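# Raise the tap lever fully with a robot arm

## Task

Push the tap's lever up as far as it will go, so that it stays fully raised by itself after the robot lets go; a lever that is only up because the robot is still holding it does not count.

## Robot and tools

ROBOT. Two arms, left_arm and right_arm, each with a seven-joint chain and a parallel two-finger gripper. A wrist camera rides on each arm: cam_left_wrist and cam_right_wrist, both 672x504 pixels. Images come back in that order with every result.

FRAME. All poses use one scene frame. Its origin sits on the table surface midway between the arms; +z is up, +x reaches out over the table, and left_arm is mounted on the +y side. The names left and right refer to the arms, not to image sides. Orientation is a quaternion written w first (qw, qx, qy, qz). On the gripper, the fingers extend along its +z axis and close along its y axis. The reported end_effector_position is the point between the pads when shut; fingertips stick out about 19 mm past it when closed and about 6 mm when fully open. Closing pushes the tips roughly 13 mm further out, so keep that clearance from surfaces. Printed hand positions can be a little off, worse at long reach.

THE 18-NUMBER ROW. Every motion command is a row of 18 numbers covering both arms, even if only one moves: left x, y, z (metres), qw, qx, qy, qz, gripper position, gripper speed, then the same nine for the right arm. x, y, z and the quaternion are an absolute target for that gripper in the scene frame, not an offset. Gripper position runs from -1 to +1: +1 fully open (85 mm gap), 0 about 41 mm, pads touch near -0.8, and -1 means squeeze until stopped (full grip roughly 190 to 235 N per pad). Gripper speed also runs -1 to +1: about 20 mm/s at -1, 85 at 0, 150 at +1. To leave an arm untouched, resend its last pose exactly plus its current two gripper numbers; a 0 there is a real command. To hold an orientation, repeat the same quaternion every row rather than copying the drifted one from results.

execute_actions(actions): a list of actions; each action is a table of up to 15 rows, one row per control step of 1/30 s, and a short table repeats its final row to fill 15 steps. An empty list just returns the current state and images. A target lying more than 0.6 m from the gripper's starting position along any of its own axes gets the action refused for both arms; if the first action is malformed or fails that test, nothing at all runs.

move(target, speed, blocking): target is one 18-number row. Each gripper travels a straight line toward its absolute pose; both paths finish together, taking 0.5 to 10 s (cut off at 10 s). speed is the path's top speed in m/s, 0.002 to 0.5, default 0.25; rotation is capped at twice that in rad/s. Finger numbers are applied at the start. Paths ignore obstacles and the other arm, and the real hand can lag, wander or overshoot, especially near full extension. Faster motion and targets set deeper past a contact mean harder impacts and pushes. With blocking=false the result returns after 0.5 s while motion continues; until a result shows the move finished, other moves and execute_actions are rejected, so use wait or stop. The result adds a move: line giving the ending (done, off_target, moving, held, fault) and limits: paced means the pose sent was clipped; held means a check blocked some steps, after which the arm may surge faster than requested. Distance of each gripper from its pose is also reported.

wait(seconds): 0 to 10; lets the scene run with each arm holding its last command, returning early if a running move finishes. stop(): brakes a running move (needs room; fingers continue). zoom_image(camera, region): enlarged view of [x0, y0, x1, y1] pixels of one camera's latest image, at most 504 by 504. finished_scene(scene): ends the current scene by its number, irreversibly, after the robot holds its last command; the result tells whether the goal held.

CONTROLLER BEHAVIOUR. Each step the commanded pose is clamped to within 70 mm and 16 degrees of the measured one, then joints follow by damped inverse kinematics, favouring position over orientation. Far targets therefore take several actions, and after an action the arm only continues up to its last clamped pose, so keep sending the remainder. Hand target lines show where each arm is currently being driven. A pose unreachable line means the clearance check altered or blocked that arm's command. Elbows stop just shy of straight.

RESULT LINES. State line left_arm: … | right_arm: … gives gripper positions and quaternions. position_measured_pct is about 50 − 50 × finger position (0 = fully open); fingers stopping under about 90 short of the request means something is held or blocking, around 90 or more means pads met. Joint positions and torques are listed per joint (torques have offsets and noise). MOTOR HOT appears from 60 °C; at 75 °C an OVER-TEMPERATURE FAULT lets that arm sag. Camera calibration (intrinsics K, distortion, T_world_to_cam) is supplied and may be slightly off.

AVOID. Contact torque reaching a joint's load limit (48.6 N m for the first four joints, 30.6 N m for the wrist three) triggers a TORQUE FAULT: the arm freezes 10 s and drops the rest of the call. Do not let the arms collide or press on each other. Avoid fast slams, very hard pushes, dropping or knocking things over. The simulation keeps running while you compose a reply, with the last command held. For the lever: approach it gently, lift it to its top stop, then release and back away so the lever remains up on its own before ending the scene.

Each tool is called after "Emit:" as name([rows], argument=value, ...), one row to a line, values as JSON.

## Session

I'll start by getting the current state and camera images.

Emit:
execute_actions(actions=[])

Scene clock: 0.00 s.
left_arm: end_effector_position=(+0.1742, +0.1950, +0.3346) position_measured_pct=0.0 end_effector_quat_wxyz=(+0.320, -0.246, +0.893, -0.200) | right_arm: end_effector_position=(+0.3994, -0.2829, +0.2004) position_measured_pct=0.0 end_effector_quat_wxyz=(-0.001, -0.017, +1.000, +0.001)
Joint positions: left_arm=[ 0.462 -1.092  0.184  2.392  0.038  1.067  2.578] | right_arm=[-0.054  0.432  0.001  1.655 -0.002  1.055  1.515]
Joint velocities: left_arm=[-0.    -0.     0.001  0.001  0.001  0.    -0.002] | right_arm=[-0.     0.001  0.     0.001 -0.     0.    -0.   ]
Joint torques (N m, as the joint torque sensors report them, + toward a larger angle): no reading
Hand target (left_arm): +0.174, +0.195, +0.335; +0.320, -0.246, +0.893, -0.200
Hand target (right_arm): +0.399, -0.283, +0.200; -0.001, -0.017, +1.000, +0.001

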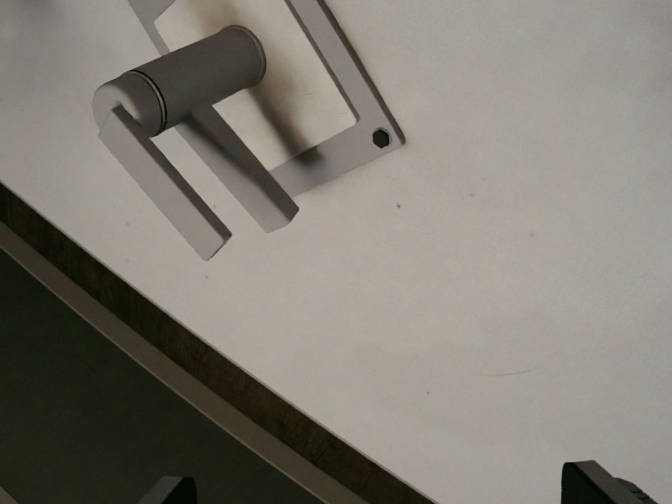

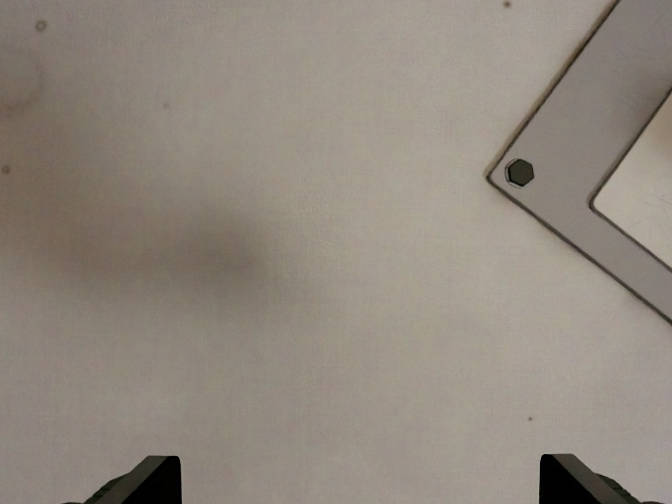

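Emit:
zoom_image(camera="cam_left_wrist", region=[60, 0, 420, 270])

Emit:
zoom_image(camera="cam_right_wrist", region=[400, 0, 672, 340])

Region (60, 0, 420, 270) of cam_left_wrist's 672x504 image, scaled by 1.400; it fills the top 378 rows of this view, and the rest is white.

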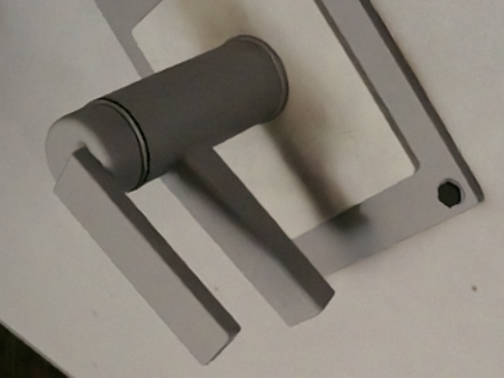

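Region (400, 0, 672, 340) of cam_right_wrist's 672x504 image, scaled by 1.482; it fills the left 403 columns of this view, and the rest is white.

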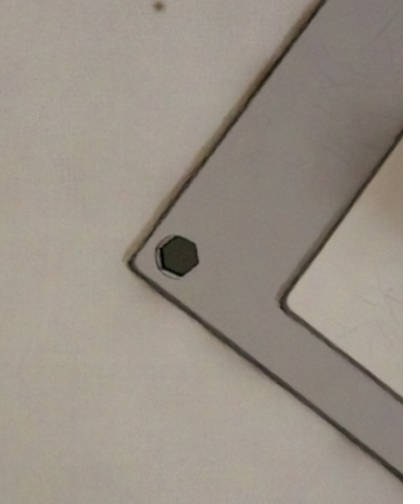

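Emit:
move(target=[0.250, 0.076, 0.115, 0.304, -0.304, 0.641, -0.641, 1, 0, 0.387, -0.03, 0.25, 0.0, 0.0, 1.0, 0.0, 1, 0], speed=0.3)

Scene clock: 86.07 s.
left_arm: end_effector_position=(+0.2469, +0.0756, +0.1105) position_measured_pct=0.0 end_effector_quat_wxyz=(+0.409, -0.368, +0.579, -0.602) | right_arm: end_effector_position=(+0.3872, -0.0300, +0.2501) position_measured_pct=0.0 end_effector_quat_wxyz=(-0.000, -0.000, +1.000, +0.000)
Joint positions: left_arm=[ 0.473 -2.161  2.361  2.579  1.218  0.329  4.366] | right_arm=[-0.53   0.526 -0.055  1.326  0.028  1.291  0.949]
Joint velocities: left_arm=[ 0.    -0.     0.    -0.001 -0.001  0.    -0.001] | right_arm=[-0.     0.    -0.     0.001 -0.001 -0.    -0.001]
Joint torques (N m, as the joint torque sensors report them, + toward a larger angle): left_arm=[-0.31 -0.13 -3.16  9.18 -0.82 -0.87  0.18] | right_arm=[  0.43 -18.7    0.55  -8.78   0.26  -0.25   0.05]
Hand target (left_arm): +0.248, +0.075, +0.112; +0.411, -0.366, +0.577, -0.603
Hand target (right_arm): +0.387, -0.030, +0.250; -0.000, -0.000, +1.000, +0.000
Off the commanded pose (left_arm): 0.005 m, 16 deg.
Off the commanded pose (right_arm): 0.000 m, 0 deg.
TORQUE FAULT: the external load on joint 2 (shoulder) of the left arm reached its load limit, and that arm stopped for 10 seconds. That time counts as 19 of the actions that you can send in this scene. A torque fault stops only its own arm. That arm's remaining commands of this call were not run. That arm's gripper holds where it stopped, with its grip as last carried out, and that arm accepts commands again: back off and push less far. That arm stops again, at the same cost, whenever a joint's load reaches its limit.
move: fault (left_arm); limits=paced
camera_calibration (this result's frames):
cam_left_wrist: T_world_to_cam=[[0.118136, 0.0206791, -0.992782, 0.0870345], [0.417244, 0.906207, 0.0685255, -0.11466], [0.901084, -0.422328, 0.0984271, -0.0551935], [0, 0, 0, 1]] pos_world=[0.0872931, 0.078796, 0.099696]
cam_right_wrist: T_world_to_cam=[[-0.0000706932, 0.99977, -0.0214555, 0.0340388], [0.999997, 0.000126478, 0.00259868, -0.331671], [0.00260079, -0.0214552, -0.999766, 0.395698], [0, 0, 0, 1]] pos_world=[0.330643, -0.0254992, 0.397198]

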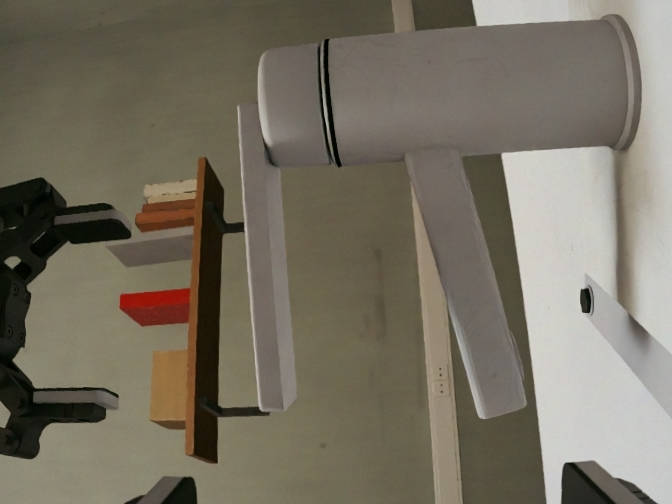

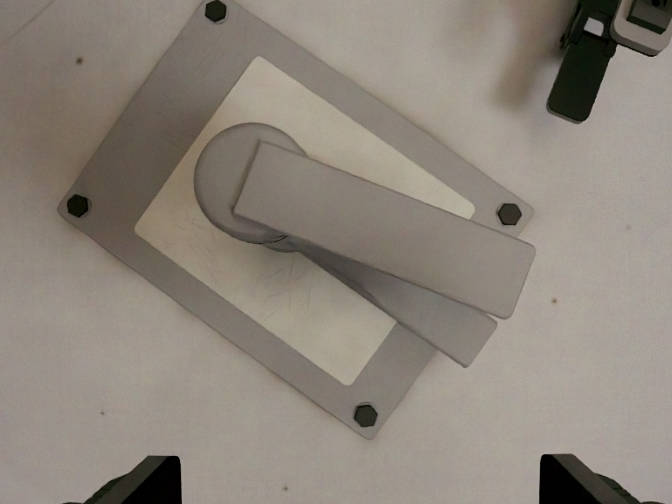

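Emit:
zoom_image(camera="cam_right_wrist", region=[160, 90, 560, 390])

Emit:
zoom_image(camera="cam_left_wrist", region=[200, 0, 672, 440])

Region (160, 90, 560, 390) of cam_right_wrist's 672x504 image, scaled by 1.260; it fills the top 378 rows of this view, and the rest is white.

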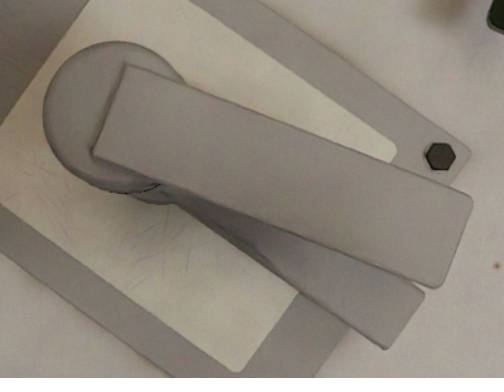

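Region (200, 0, 672, 440) of cam_left_wrist's 672x504 image, scaled by 1.068; it fills the top 470 rows of this view, and the rest is white.

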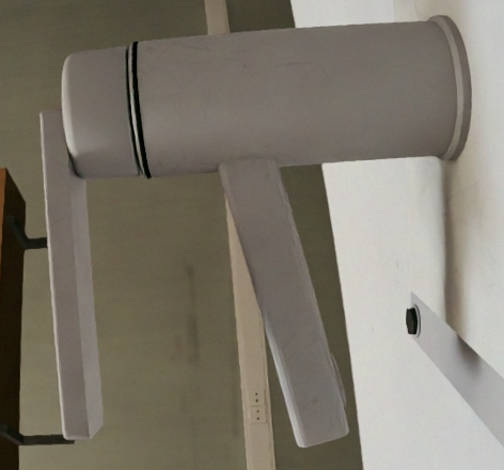

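Emit:
move(target=[0.1742, 0.1950, 0.3346, 0.320, -0.246, 0.893, -0.200, -1, 1, 0.44, -0.02, 0.33, 0.0, 0.0, 1.0, 0.0, 1, 0], speed=0.2)

Scene clock: 183.23 s.
left_arm: end_effector_position=(+0.1753, +0.1962, +0.3348) position_measured_pct=91.7 end_effector_quat_wxyz=(+0.320, -0.249, +0.892, -0.199) | right_arm: end_effector_position=(+0.4398, -0.0202, +0.3301) position_measured_pct=0.0 end_effector_quat_wxyz=(+0.000, -0.000, +1.000, +0.000)
Joint positions: left_arm=[ 0.918 -0.946  0.307  2.396 -0.286  1.089  3.211] | right_arm=[-0.508  0.634 -0.039  0.88   0.023  1.628  0.997]
Joint velocities: left_arm=[ 0.004  0.001 -0.002  0.     0.004 -0.002 -0.012] | right_arm=[ 0.     0.001  0.    -0.002 -0.     0.     0.001]
Joint torques (N m, as the joint torque sensors report them, + toward a larger angle): left_arm=[-0.05  5.28 -0.73 -9.45 -1.24 -1.45  0.15] | right_arm=[  0.26 -20.77   0.53  -9.31   0.15  -0.25   0.11]
Hand target (left_arm): +0.175, +0.196, +0.335; +0.320, -0.248, +0.892, -0.200
Hand target (right_arm): +0.440, -0.020, +0.330; +0.000, -0.000, +1.000, +0.000
Off the commanded pose (left_arm): 0.002 m, 0 deg.
Off the commanded pose (right_arm): 0.000 m, 0 deg.
move: done; limits=paced
camera_calibration (this result's frames):
cam_left_wrist: T_world_to_cam=[[-0.265534, 0.80697, -0.527533, 0.0728654], [0.700038, 0.537611, 0.470022, -0.321098], [0.662902, -0.244487, -0.707664, 0.314848], [0, 0, 0, 1]] pos_world=[0.0354159, 0.190802, 0.412169]
cam_right_wrist: T_world_to_cam=[[-0.000342191, 0.999768, -0.0215222, 0.0260787], [0.999994, 0.000417315, 0.00348611, -0.384768], [0.00349428, -0.0215208, -0.999762, 0.475342], [0, 0, 0, 1]] pos_world=[0.383113, -0.0156823, 0.477132]

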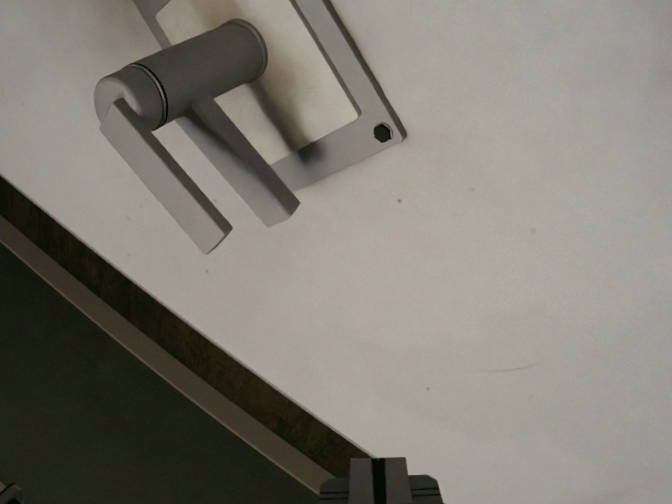

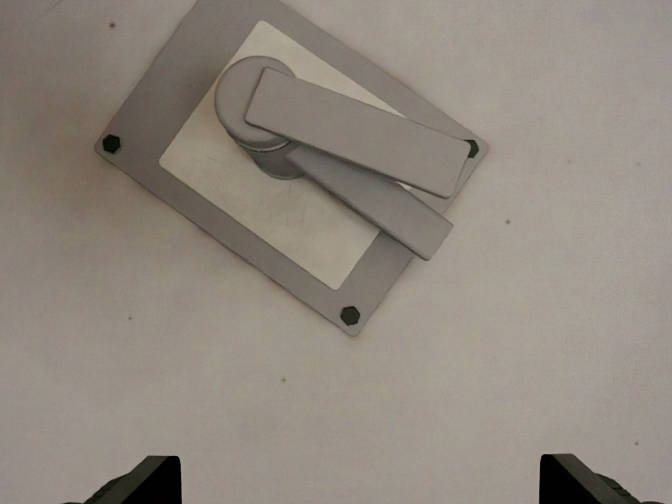

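Emit:
move(target=[0.34, 0.18, 0.20, 0.5, 0.5, -0.5, 0.5, -1, 1, 0.44, -0.02, 0.33, 0.0, 0.0, 1.0, 0.0, 1, 0], speed=0.2)

Scene clock: 209.37 s.
left_arm: end_effector_position=(+0.3410, +0.1806, +0.1994) position_measured_pct=91.7 end_effector_quat_wxyz=(+0.499, +0.502, -0.500, +0.499) | right_arm: end_effector_position=(+0.4400, -0.0200, +0.3300) position_measured_pct=0.0 end_effector_quat_wxyz=(-0.000, -0.000, +1.000, -0.000)
Joint positions: left_arm=[ 1.874 -1.709 -1.808  2.141 -0.136  0.808  2.979] | right_arm=[-0.508  0.635 -0.039  0.879  0.023  1.628  0.997]
Joint velocities: left_arm=[ 0.001 -0.008 -0.002  0.     0.004 -0.    -0.005] | right_arm=[ 0. -0. -0. -0.  0. -0.  0.]
Joint torques (N m, as the joint torque sensors report them, + toward a larger angle): left_arm=[ 0.16 12.11  8.33  3.2   2.16  0.32  0.31] | right_arm=[  0.35 -20.79   0.45  -9.24   0.22  -0.21   0.08]
Hand target (left_arm): +0.341, +0.181, +0.199; +0.499, +0.502, -0.500, +0.499
Hand target (right_arm): +0.440, -0.020, +0.330; +0.000, -0.000, +1.000, -0.000
Off the commanded pose (left_arm): 0.001 m, 0 deg.
Off the commanded pose (right_arm): 0.000 m, 0 deg.
move: done
camera_calibration (this result's frames):
cam_left_wrist: T_world_to_cam=[[-0.998535, -0.0432316, -0.0325322, 0.362783], [0.0335224, -0.0223808, -0.999187, 0.256341], [0.0424684, -0.998814, 0.0237972, 0.307385], [0, 0, 0, 1]] pos_world=[0.340604, 0.328441, 0.26062]
cam_right_wrist: T_world_to_cam=[[0.000344514, 0.999767, -0.0215883, 0.0256163], [0.999994, -0.000271204, 0.00339864, -0.384999], [0.003392, -0.0215893, -0.999761, 0.47528], [0, 0, 0, 1]] pos_world=[0.383376, -0.0154538, 0.477028]

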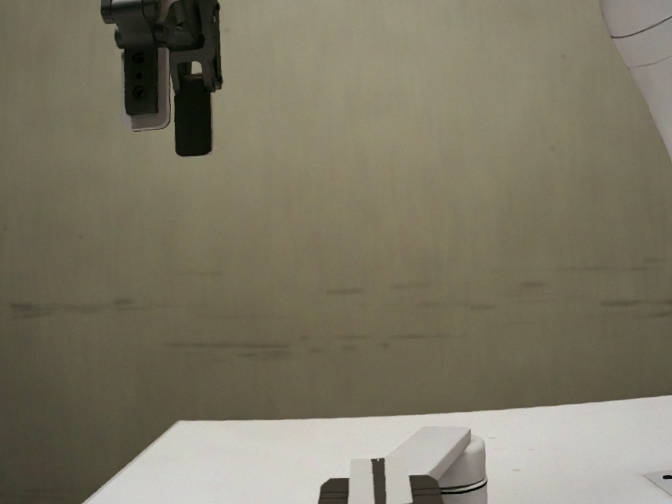

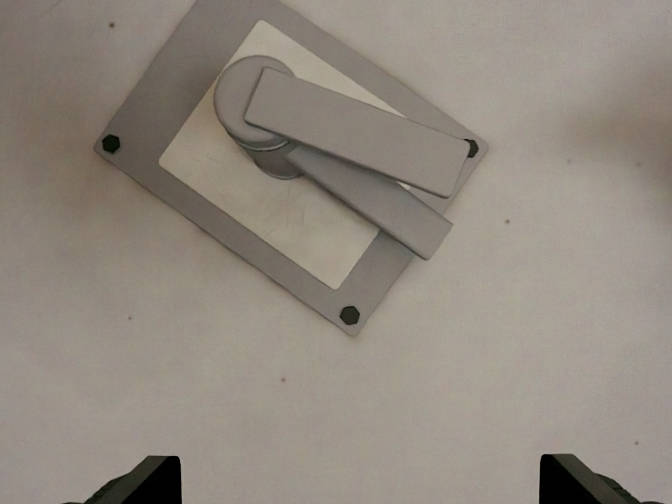

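Emit:
move(target=[0.312, 0.095, 0.12, 0.5, 0.5, -0.5, 0.5, -1, 1, 0.44, -0.02, 0.33, 0.0, 0.0, 1.0, 0.0, 1, 0], speed=0.2)

Scene clock: 223.40 s.
left_arm: end_effector_position=(+0.3116, +0.0953, +0.1195) position_measured_pct=91.7 end_effector_quat_wxyz=(+0.499, +0.501, -0.501, +0.499) | right_arm: end_effector_position=(+0.4400, -0.0200, +0.3300) position_measured_pct=0.0 end_effector_quat_wxyz=(-0.000, +0.000, +1.000, -0.000)
Joint positions: left_arm=[ 1.999 -1.897 -2.034  2.246 -0.313  0.507  2.875] | right_arm=[-0.508  0.635 -0.039  0.879  0.023  1.628  0.997]
Joint velocities: left_arm=[ 0.006 -0.009  0.001  0.     0.001 -0.    -0.002] | right_arm=[-0.    -0.001  0.     0.001 -0.     0.     0.   ]
Joint torques (N m, as the joint torque sensors report them, + toward a larger angle): left_arm=[ 0.12  9.68  7.57  6.11  0.92  0.7  -0.07] | right_arm=[  0.29 -20.84   0.63  -9.25   0.27  -0.26   0.02]
Hand target (left_arm): +0.311, +0.095, +0.120; +0.500, +0.500, -0.500, +0.499
Hand target (right_arm): +0.440, -0.020, +0.330; -0.000, -0.000, +1.000, -0.000
Off the commanded pose (left_arm): 0.001 m, 0 deg.
Off the commanded pose (right_arm): 0.000 m, 0 deg.
move: done
camera_calibration (this result's frames):
cam_left_wrist: T_world_to_cam=[[-0.998588, -0.0406898, -0.034163, 0.327128], [0.0352026, -0.0251109, -0.999065, 0.175243], [0.0397939, -0.998856, 0.0265079, 0.225843], [0, 0, 0, 1]] pos_world=[0.31151, 0.243296, 0.180268]
cam_right_wrist: T_world_to_cam=[[0.00034593, 0.999767, -0.021588, 0.0256151], [0.999994, -0.000272635, 0.00339801, -0.384999], [0.00339133, -0.0215891, -0.999761, 0.475279], [0, 0, 0, 1]] pos_world=[0.383376, -0.0154532, 0.477027]

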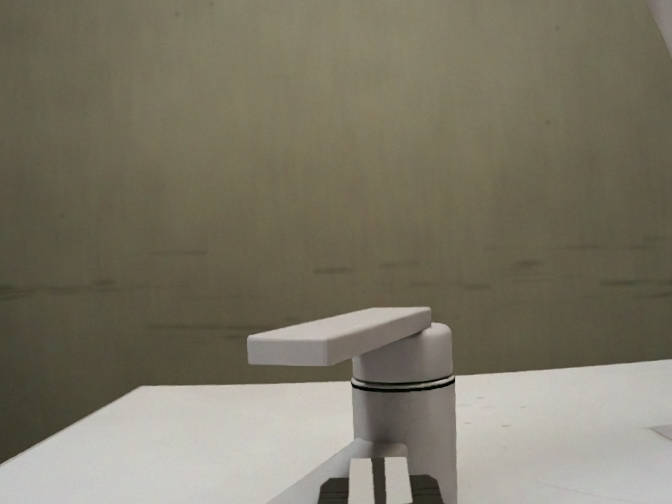

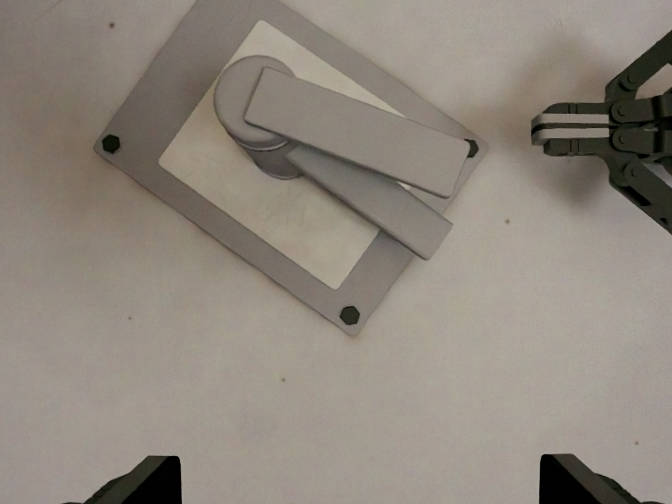

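Emit:
move(target=[0.327, 0.016, 0.12, 0.5, 0.5, -0.5, 0.5, -1, 1, 0.44, -0.02, 0.33, 0.0, 0.0, 1.0, 0.0, 1, 0], speed=0.12)

Scene clock: 239.37 s.
left_arm: end_effector_position=(+0.3268, +0.0161, +0.1195) position_measured_pct=91.7 end_effector_quat_wxyz=(+0.500, +0.500, -0.500, +0.500) | right_arm: end_effector_position=(+0.4400, -0.0200, +0.3300) position_measured_pct=0.0 end_effector_quat_wxyz=(-0.000, +0.000, +1.000, -0.000)
Joint positions: left_arm=[ 2.261 -1.956 -1.999  2.263 -0.332  0.232  2.901] | right_arm=[-0.508  0.635 -0.039  0.879  0.023  1.628  0.997]
Joint velocities: left_arm=[ 0.006 -0.001  0.     0.001 -0.001 -0.    -0.   ] | right_arm=[-0.001  0.001  0.    -0.001 -0.    -0.     0.001]
Joint torques (N m, as the joint torque sensors report them, + toward a larger angle): left_arm=[0.06 9.87 7.56 6.56 0.67 0.61 0.35] | right_arm=[  0.25 -20.83   0.53  -9.16   0.22  -0.22   0.09]
Hand target (left_arm): +0.327, +0.016, +0.120; +0.500, +0.500, -0.501, +0.500
Hand target (right_arm): +0.440, -0.020, +0.330; -0.000, -0.000, +1.000, -0.000
Off the commanded pose (left_arm): 0.001 m, 0 deg.
Off the commanded pose (right_arm): 0.000 m, 0 deg.
move: done
camera_calibration (this result's frames):
cam_left_wrist: T_world_to_cam=[[-0.99857, -0.0408931, -0.0344354, 0.339169], [0.0355215, -0.0261367, -0.999027, 0.172694], [0.0399533, -0.998822, 0.0275519, 0.145963], [0, 0, 0, 1]] pos_world=[0.326718, 0.164174, 0.180183]
cam_right_wrist: T_world_to_cam=[[0.000345993, 0.999767, -0.0215882, 0.0256152], [0.999994, -0.000272702, 0.00339782, -0.384999], [0.00339114, -0.0215892, -0.999761, 0.475279], [0, 0, 0, 1]] pos_world=[0.383376, -0.0154533, 0.477027]

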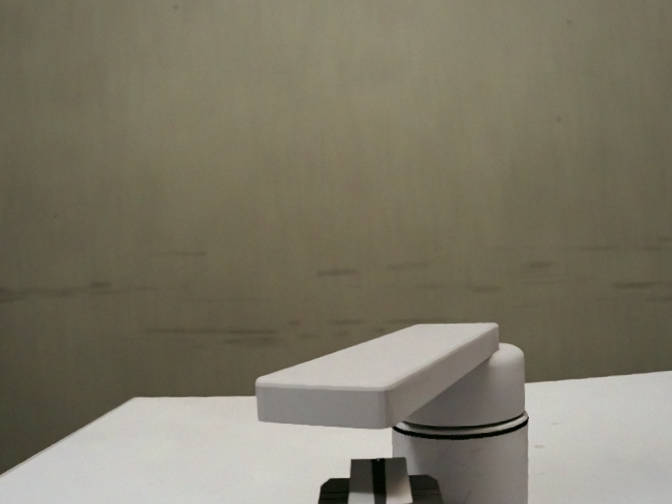

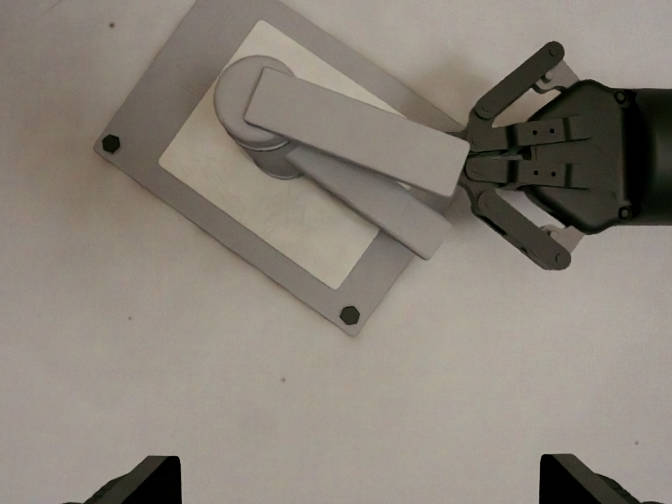

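Emit:
move(target=[0.3235, 0.0066, 0.1745, 0.5, 0.5, -0.5, 0.5, -1, 1, 0.44, -0.02, 0.33, 0.0, 0.0, 1.0, 0.0, 1, 0], speed=0.06)

Scene clock: 249.60 s.
left_arm: end_effector_position=(+0.3278, +0.0076, +0.1663) position_measured_pct=91.7 end_effector_quat_wxyz=(+0.496, +0.507, -0.500, +0.497) | right_arm: end_effector_position=(+0.4400, -0.0200, +0.3300) position_measured_pct=0.0 end_effector_quat_wxyz=(-0.000, +0.000, +1.000, -0.000)
Joint positions: left_arm=[ 2.329 -1.849 -1.903  2.343 -0.267  0.117  2.984] | right_arm=[-0.508  0.635 -0.039  0.879  0.023  1.628  0.997]
Joint velocities: left_arm=[ 0.003  0.008  0.     0.001 -0.006 -0.     0.006] | right_arm=[-0.     0.002 -0.    -0.001  0.    -0.    -0.   ]
Joint torques (N m, as the joint torque sensors report them, + toward a larger angle): left_arm=[ 1.37  7.6  18.68 11.76  1.77  1.46  0.35] | right_arm=[  0.19 -20.75   0.68  -9.29   0.2   -0.19   0.06]
Hand target (left_arm): +0.324, +0.007, +0.174; +0.500, +0.500, -0.500, +0.500
Hand target (right_arm): +0.440, -0.020, +0.330; -0.000, -0.000, +1.000, -0.000
Off the commanded pose (left_arm): 0.009 m, 1 deg.
Off the commanded pose (right_arm): 0.000 m, 0 deg.
move: off_target (left_arm)
camera_calibration (this result's frames):
cam_left_wrist: T_world_to_cam=[[-0.998409, -0.0488391, -0.0281939, 0.340374], [0.0288593, -0.0129724, -0.999499, 0.221313], [0.0484489, -0.998722, 0.0143612, 0.135483], [0, 0, 0, 1]] pos_world=[0.326881, 0.154804, 0.228853]
cam_right_wrist: T_world_to_cam=[[0.000346062, 0.999767, -0.0215883, 0.0256152], [0.999994, -0.000272768, 0.00339791, -0.384999], [0.00339123, -0.0215893, -0.999761, 0.475279], [0, 0, 0, 1]] pos_world=[0.383376, -0.0154533, 0.477027]

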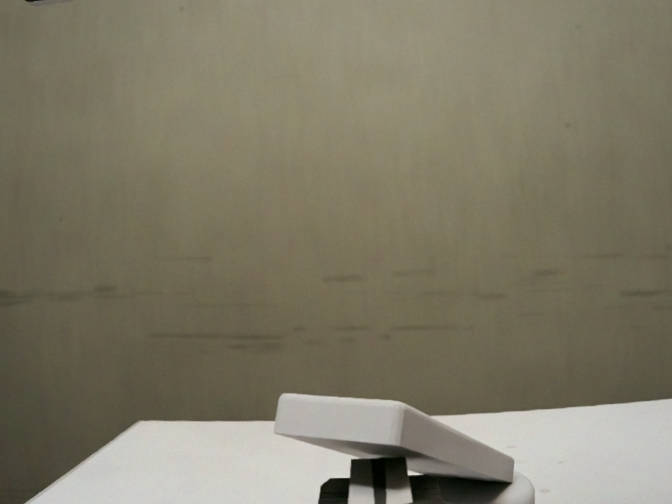

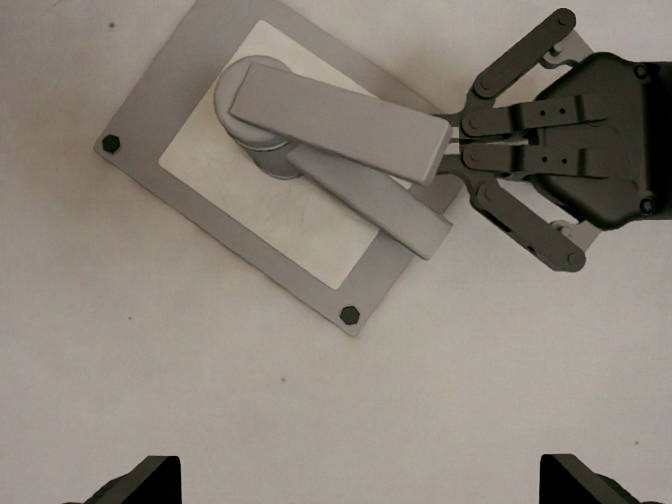

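Emit:
move(target=[0.3278, 0.0090, 0.157, 0.5, 0.5, -0.5, 0.5, -1, 1, 0.44, -0.02, 0.33, 0.0, 0.0, 1.0, 0.0, 1, 0], speed=0.06)

Scene clock: 260.67 s.
left_arm: end_effector_position=(+0.3277, +0.0090, +0.1570) position_measured_pct=91.7 end_effector_quat_wxyz=(+0.500, +0.500, -0.500, +0.500) | right_arm: end_effector_position=(+0.4400, -0.0200, +0.3300) position_measured_pct=0.0 end_effector_quat_wxyz=(-0.000, +0.000, +1.000, -0.000)
Joint positions: left_arm=[ 2.313 -1.886 -1.921  2.317 -0.287  0.16   2.96 ] | right_arm=[-0.508  0.635 -0.039  0.879  0.023  1.628  0.997]
Joint velocities: left_arm=[-0.002 -0.004 -0.    -0.001  0.     0.     0.001] | right_arm=[-0.     0.001 -0.     0.    -0.     0.     0.001]
Joint torques (N m, as the joint torque sensors report them, + toward a larger angle): left_arm=[0.1  9.46 7.57 5.36 0.65 0.55 0.25] | right_arm=[  0.33 -20.96   0.56  -9.22   0.22  -0.13  -0.01]
Hand target (left_arm): +0.328, +0.009, +0.157; +0.500, +0.500, -0.500, +0.500
Hand target (right_arm): +0.440, -0.020, +0.330; -0.000, -0.000, +1.000, -0.000
Off the commanded pose (left_arm): 0.000 m, 0 deg.
Off the commanded pose (right_arm): 0.000 m, 0 deg.
move: done
camera_calibration (this result's frames):
cam_left_wrist: T_world_to_cam=[[-0.998587, -0.040449, -0.0344648, 0.341055], [0.0355925, -0.0274985, -0.998988, 0.209898], [0.0394603, -0.998803, 0.0288993, 0.137685], [0, 0, 0, 1]] pos_world=[0.32767, 0.157087, 0.217461]
cam_right_wrist: T_world_to_cam=[[0.000346107, 0.999767, -0.021588, 0.0256151], [0.999994, -0.000272814, 0.00339796, -0.384999], [0.00339128, -0.021589, -0.999761, 0.475279], [0, 0, 0, 1]] pos_world=[0.383376, -0.0154533, 0.477027]

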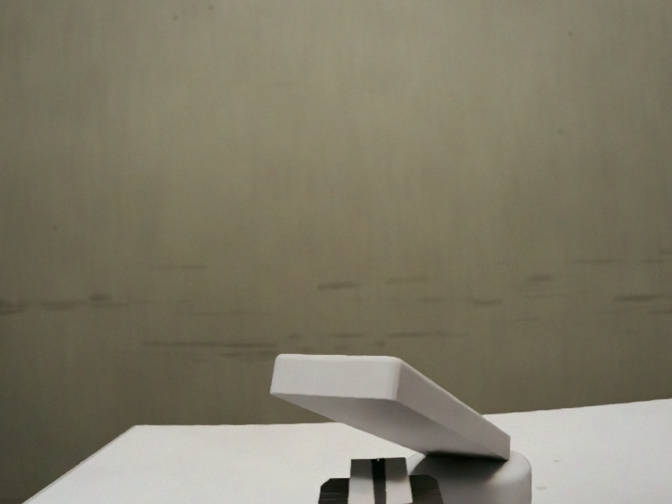

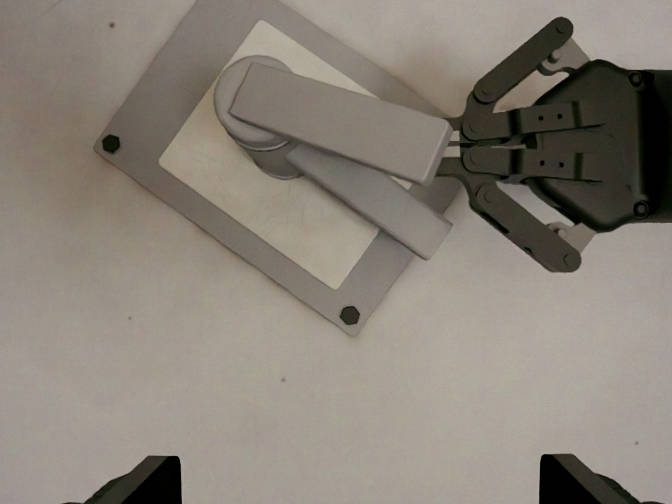

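Emit:
move(target=[0.3313, 0.0276, 0.186, 0.5, 0.5, -0.5, 0.5, -1, 1, 0.44, -0.02, 0.33, 0.0, 0.0, 1.0, 0.0, 1, 0], speed=0.04)

Scene clock: 278.53 s.
left_arm: end_effector_position=(+0.3370, +0.0289, +0.1765) position_measured_pct=91.7 end_effector_quat_wxyz=(+0.495, +0.509, -0.500, +0.497) | right_arm: end_effector_position=(+0.4400, -0.0200, +0.3300) position_measured_pct=0.0 end_effector_quat_wxyz=(-0.000, +0.000, +1.000, -0.000)
Joint positions: left_arm=[ 2.268 -1.814 -1.87   2.323 -0.249  0.205  3.01 ] | right_arm=[-0.508  0.635 -0.039  0.879  0.023  1.628  0.997]
Joint velocities: left_arm=[-0.004  0.003  0.003  0.    -0.011  0.001  0.011] | right_arm=[ 0.    -0.     0.     0.002  0.    -0.     0.   ]
Joint torques (N m, as the joint torque sensors report them, + toward a larger angle): left_arm=[ 1.17  6.73 20.95 12.65  3.11  1.89  0.63] | right_arm=[  0.27 -20.93   0.73  -9.24   0.16  -0.21   0.02]
Hand target (left_arm): +0.331, +0.028, +0.186; +0.500, +0.500, -0.500, +0.500
Hand target (right_arm): +0.440, -0.020, +0.330; -0.000, -0.000, +1.000, -0.000
Off the commanded pose (left_arm): 0.011 m, 1 deg.
Off the commanded pose (right_arm): 0.000 m, 0 deg.
move: off_target (left_arm)
camera_calibration (this result's frames):
cam_left_wrist: T_world_to_cam=[[-0.99828, -0.0514218, -0.0281436, 0.350905], [0.0287341, -0.010779, -0.999529, 0.231525], [0.0510942, -0.998619, 0.012238, 0.155687], [0, 0, 0, 1]] pos_world=[0.335695, 0.176012, 0.239387]
cam_right_wrist: T_world_to_cam=[[0.000345939, 0.999767, -0.0215881, 0.0256152], [0.999994, -0.000272647, 0.00339788, -0.384999], [0.0033912, -0.0215891, -0.999761, 0.475279], [0, 0, 0, 1]] pos_world=[0.383376, -0.0154533, 0.477027]

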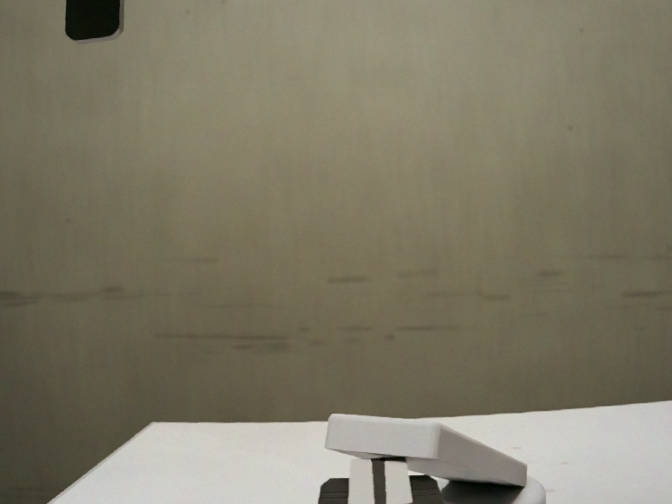

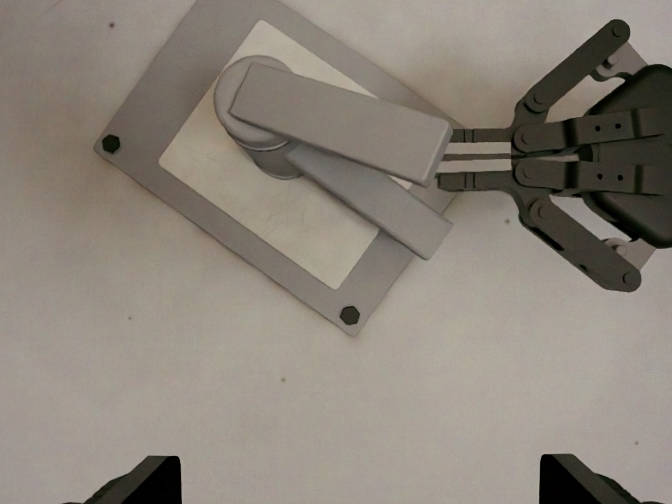

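Emit:
move(target=[0.337, 0.055, 0.160, 0.5, 0.5, -0.5, 0.5, -1, 1, 0.44, -0.02, 0.33, 0.0, 0.0, 1.0, 0.0, 1, 0], speed=0.1)

Scene clock: 282.40 s.
left_arm: end_effector_position=(+0.3368, +0.0548, +0.1602) position_measured_pct=91.7 end_effector_quat_wxyz=(+0.500, +0.500, -0.500, +0.500) | right_arm: end_effector_position=(+0.4400, -0.0200, +0.3300) position_measured_pct=0.0 end_effector_quat_wxyz=(-0.000, +0.000, +1.000, -0.000)
Joint positions: left_arm=[ 2.174 -1.856 -1.903  2.271 -0.27   0.35   2.97 ] | right_arm=[-0.508  0.635 -0.039  0.879  0.023  1.628  0.997]
Joint velocities: left_arm=[-0.007 -0.003 -0.    -0.     0.002  0.    -0.001] | right_arm=[ 0.     0.001  0.    -0.    -0.001  0.     0.002]
Joint torques (N m, as the joint torque sensors report them, + toward a larger angle): left_arm=[-0.17 10.04  8.28  4.82  0.9   0.62  0.19] | right_arm=[  0.37 -20.81   0.66  -9.23   0.2   -0.26   0.03]
Hand target (left_arm): +0.337, +0.055, +0.160; +0.500, +0.500, -0.500, +0.500
Hand target (right_arm): +0.440, -0.020, +0.330; -0.000, -0.000, +1.000, -0.000
Off the commanded pose (left_arm): 0.000 m, 0 deg.
Off the commanded pose (right_arm): 0.000 m, 0 deg.
move: done
camera_calibration (this result's frames):
cam_left_wrist: T_world_to_cam=[[-0.998613, -0.0398907, -0.0343591, 0.352076], [0.0354905, -0.0280094, -0.998977, 0.21404], [0.0388875, -0.998811, 0.0293863, 0.183113], [0, 0, 0, 1]] pos_world=[0.336871, 0.202935, 0.220537]
cam_right_wrist: T_world_to_cam=[[0.000346004, 0.999767, -0.0215882, 0.0256152], [0.999994, -0.000272709, 0.00339799, -0.384999], [0.00339131, -0.0215893, -0.999761, 0.475279], [0, 0, 0, 1]] pos_world=[0.383376, -0.0154533, 0.477027]

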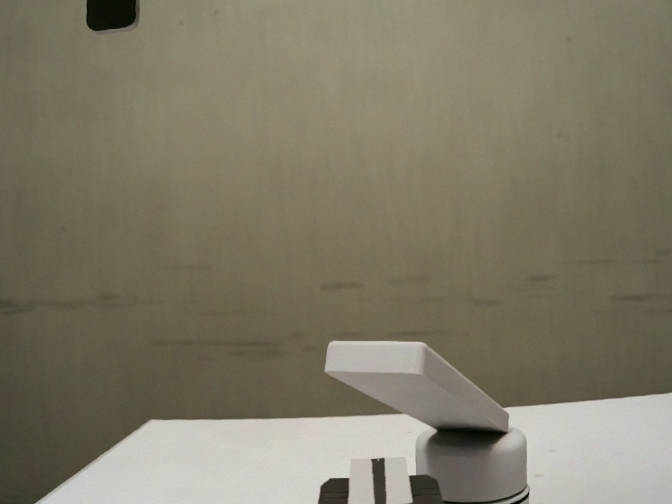

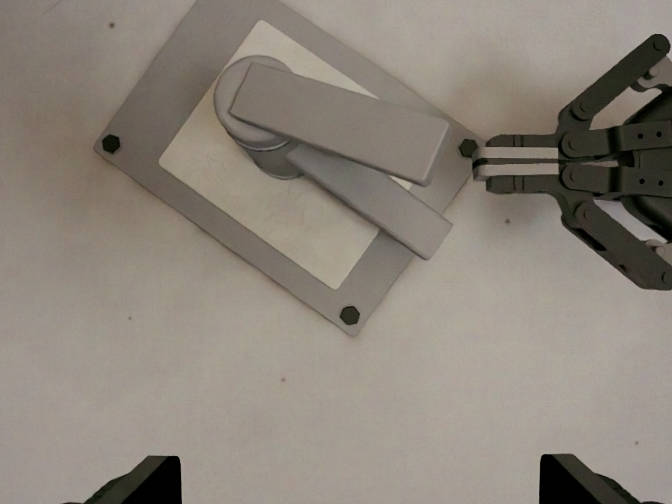

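Emit:
finished_scene(scene=1)

The scene is finished: the task was done.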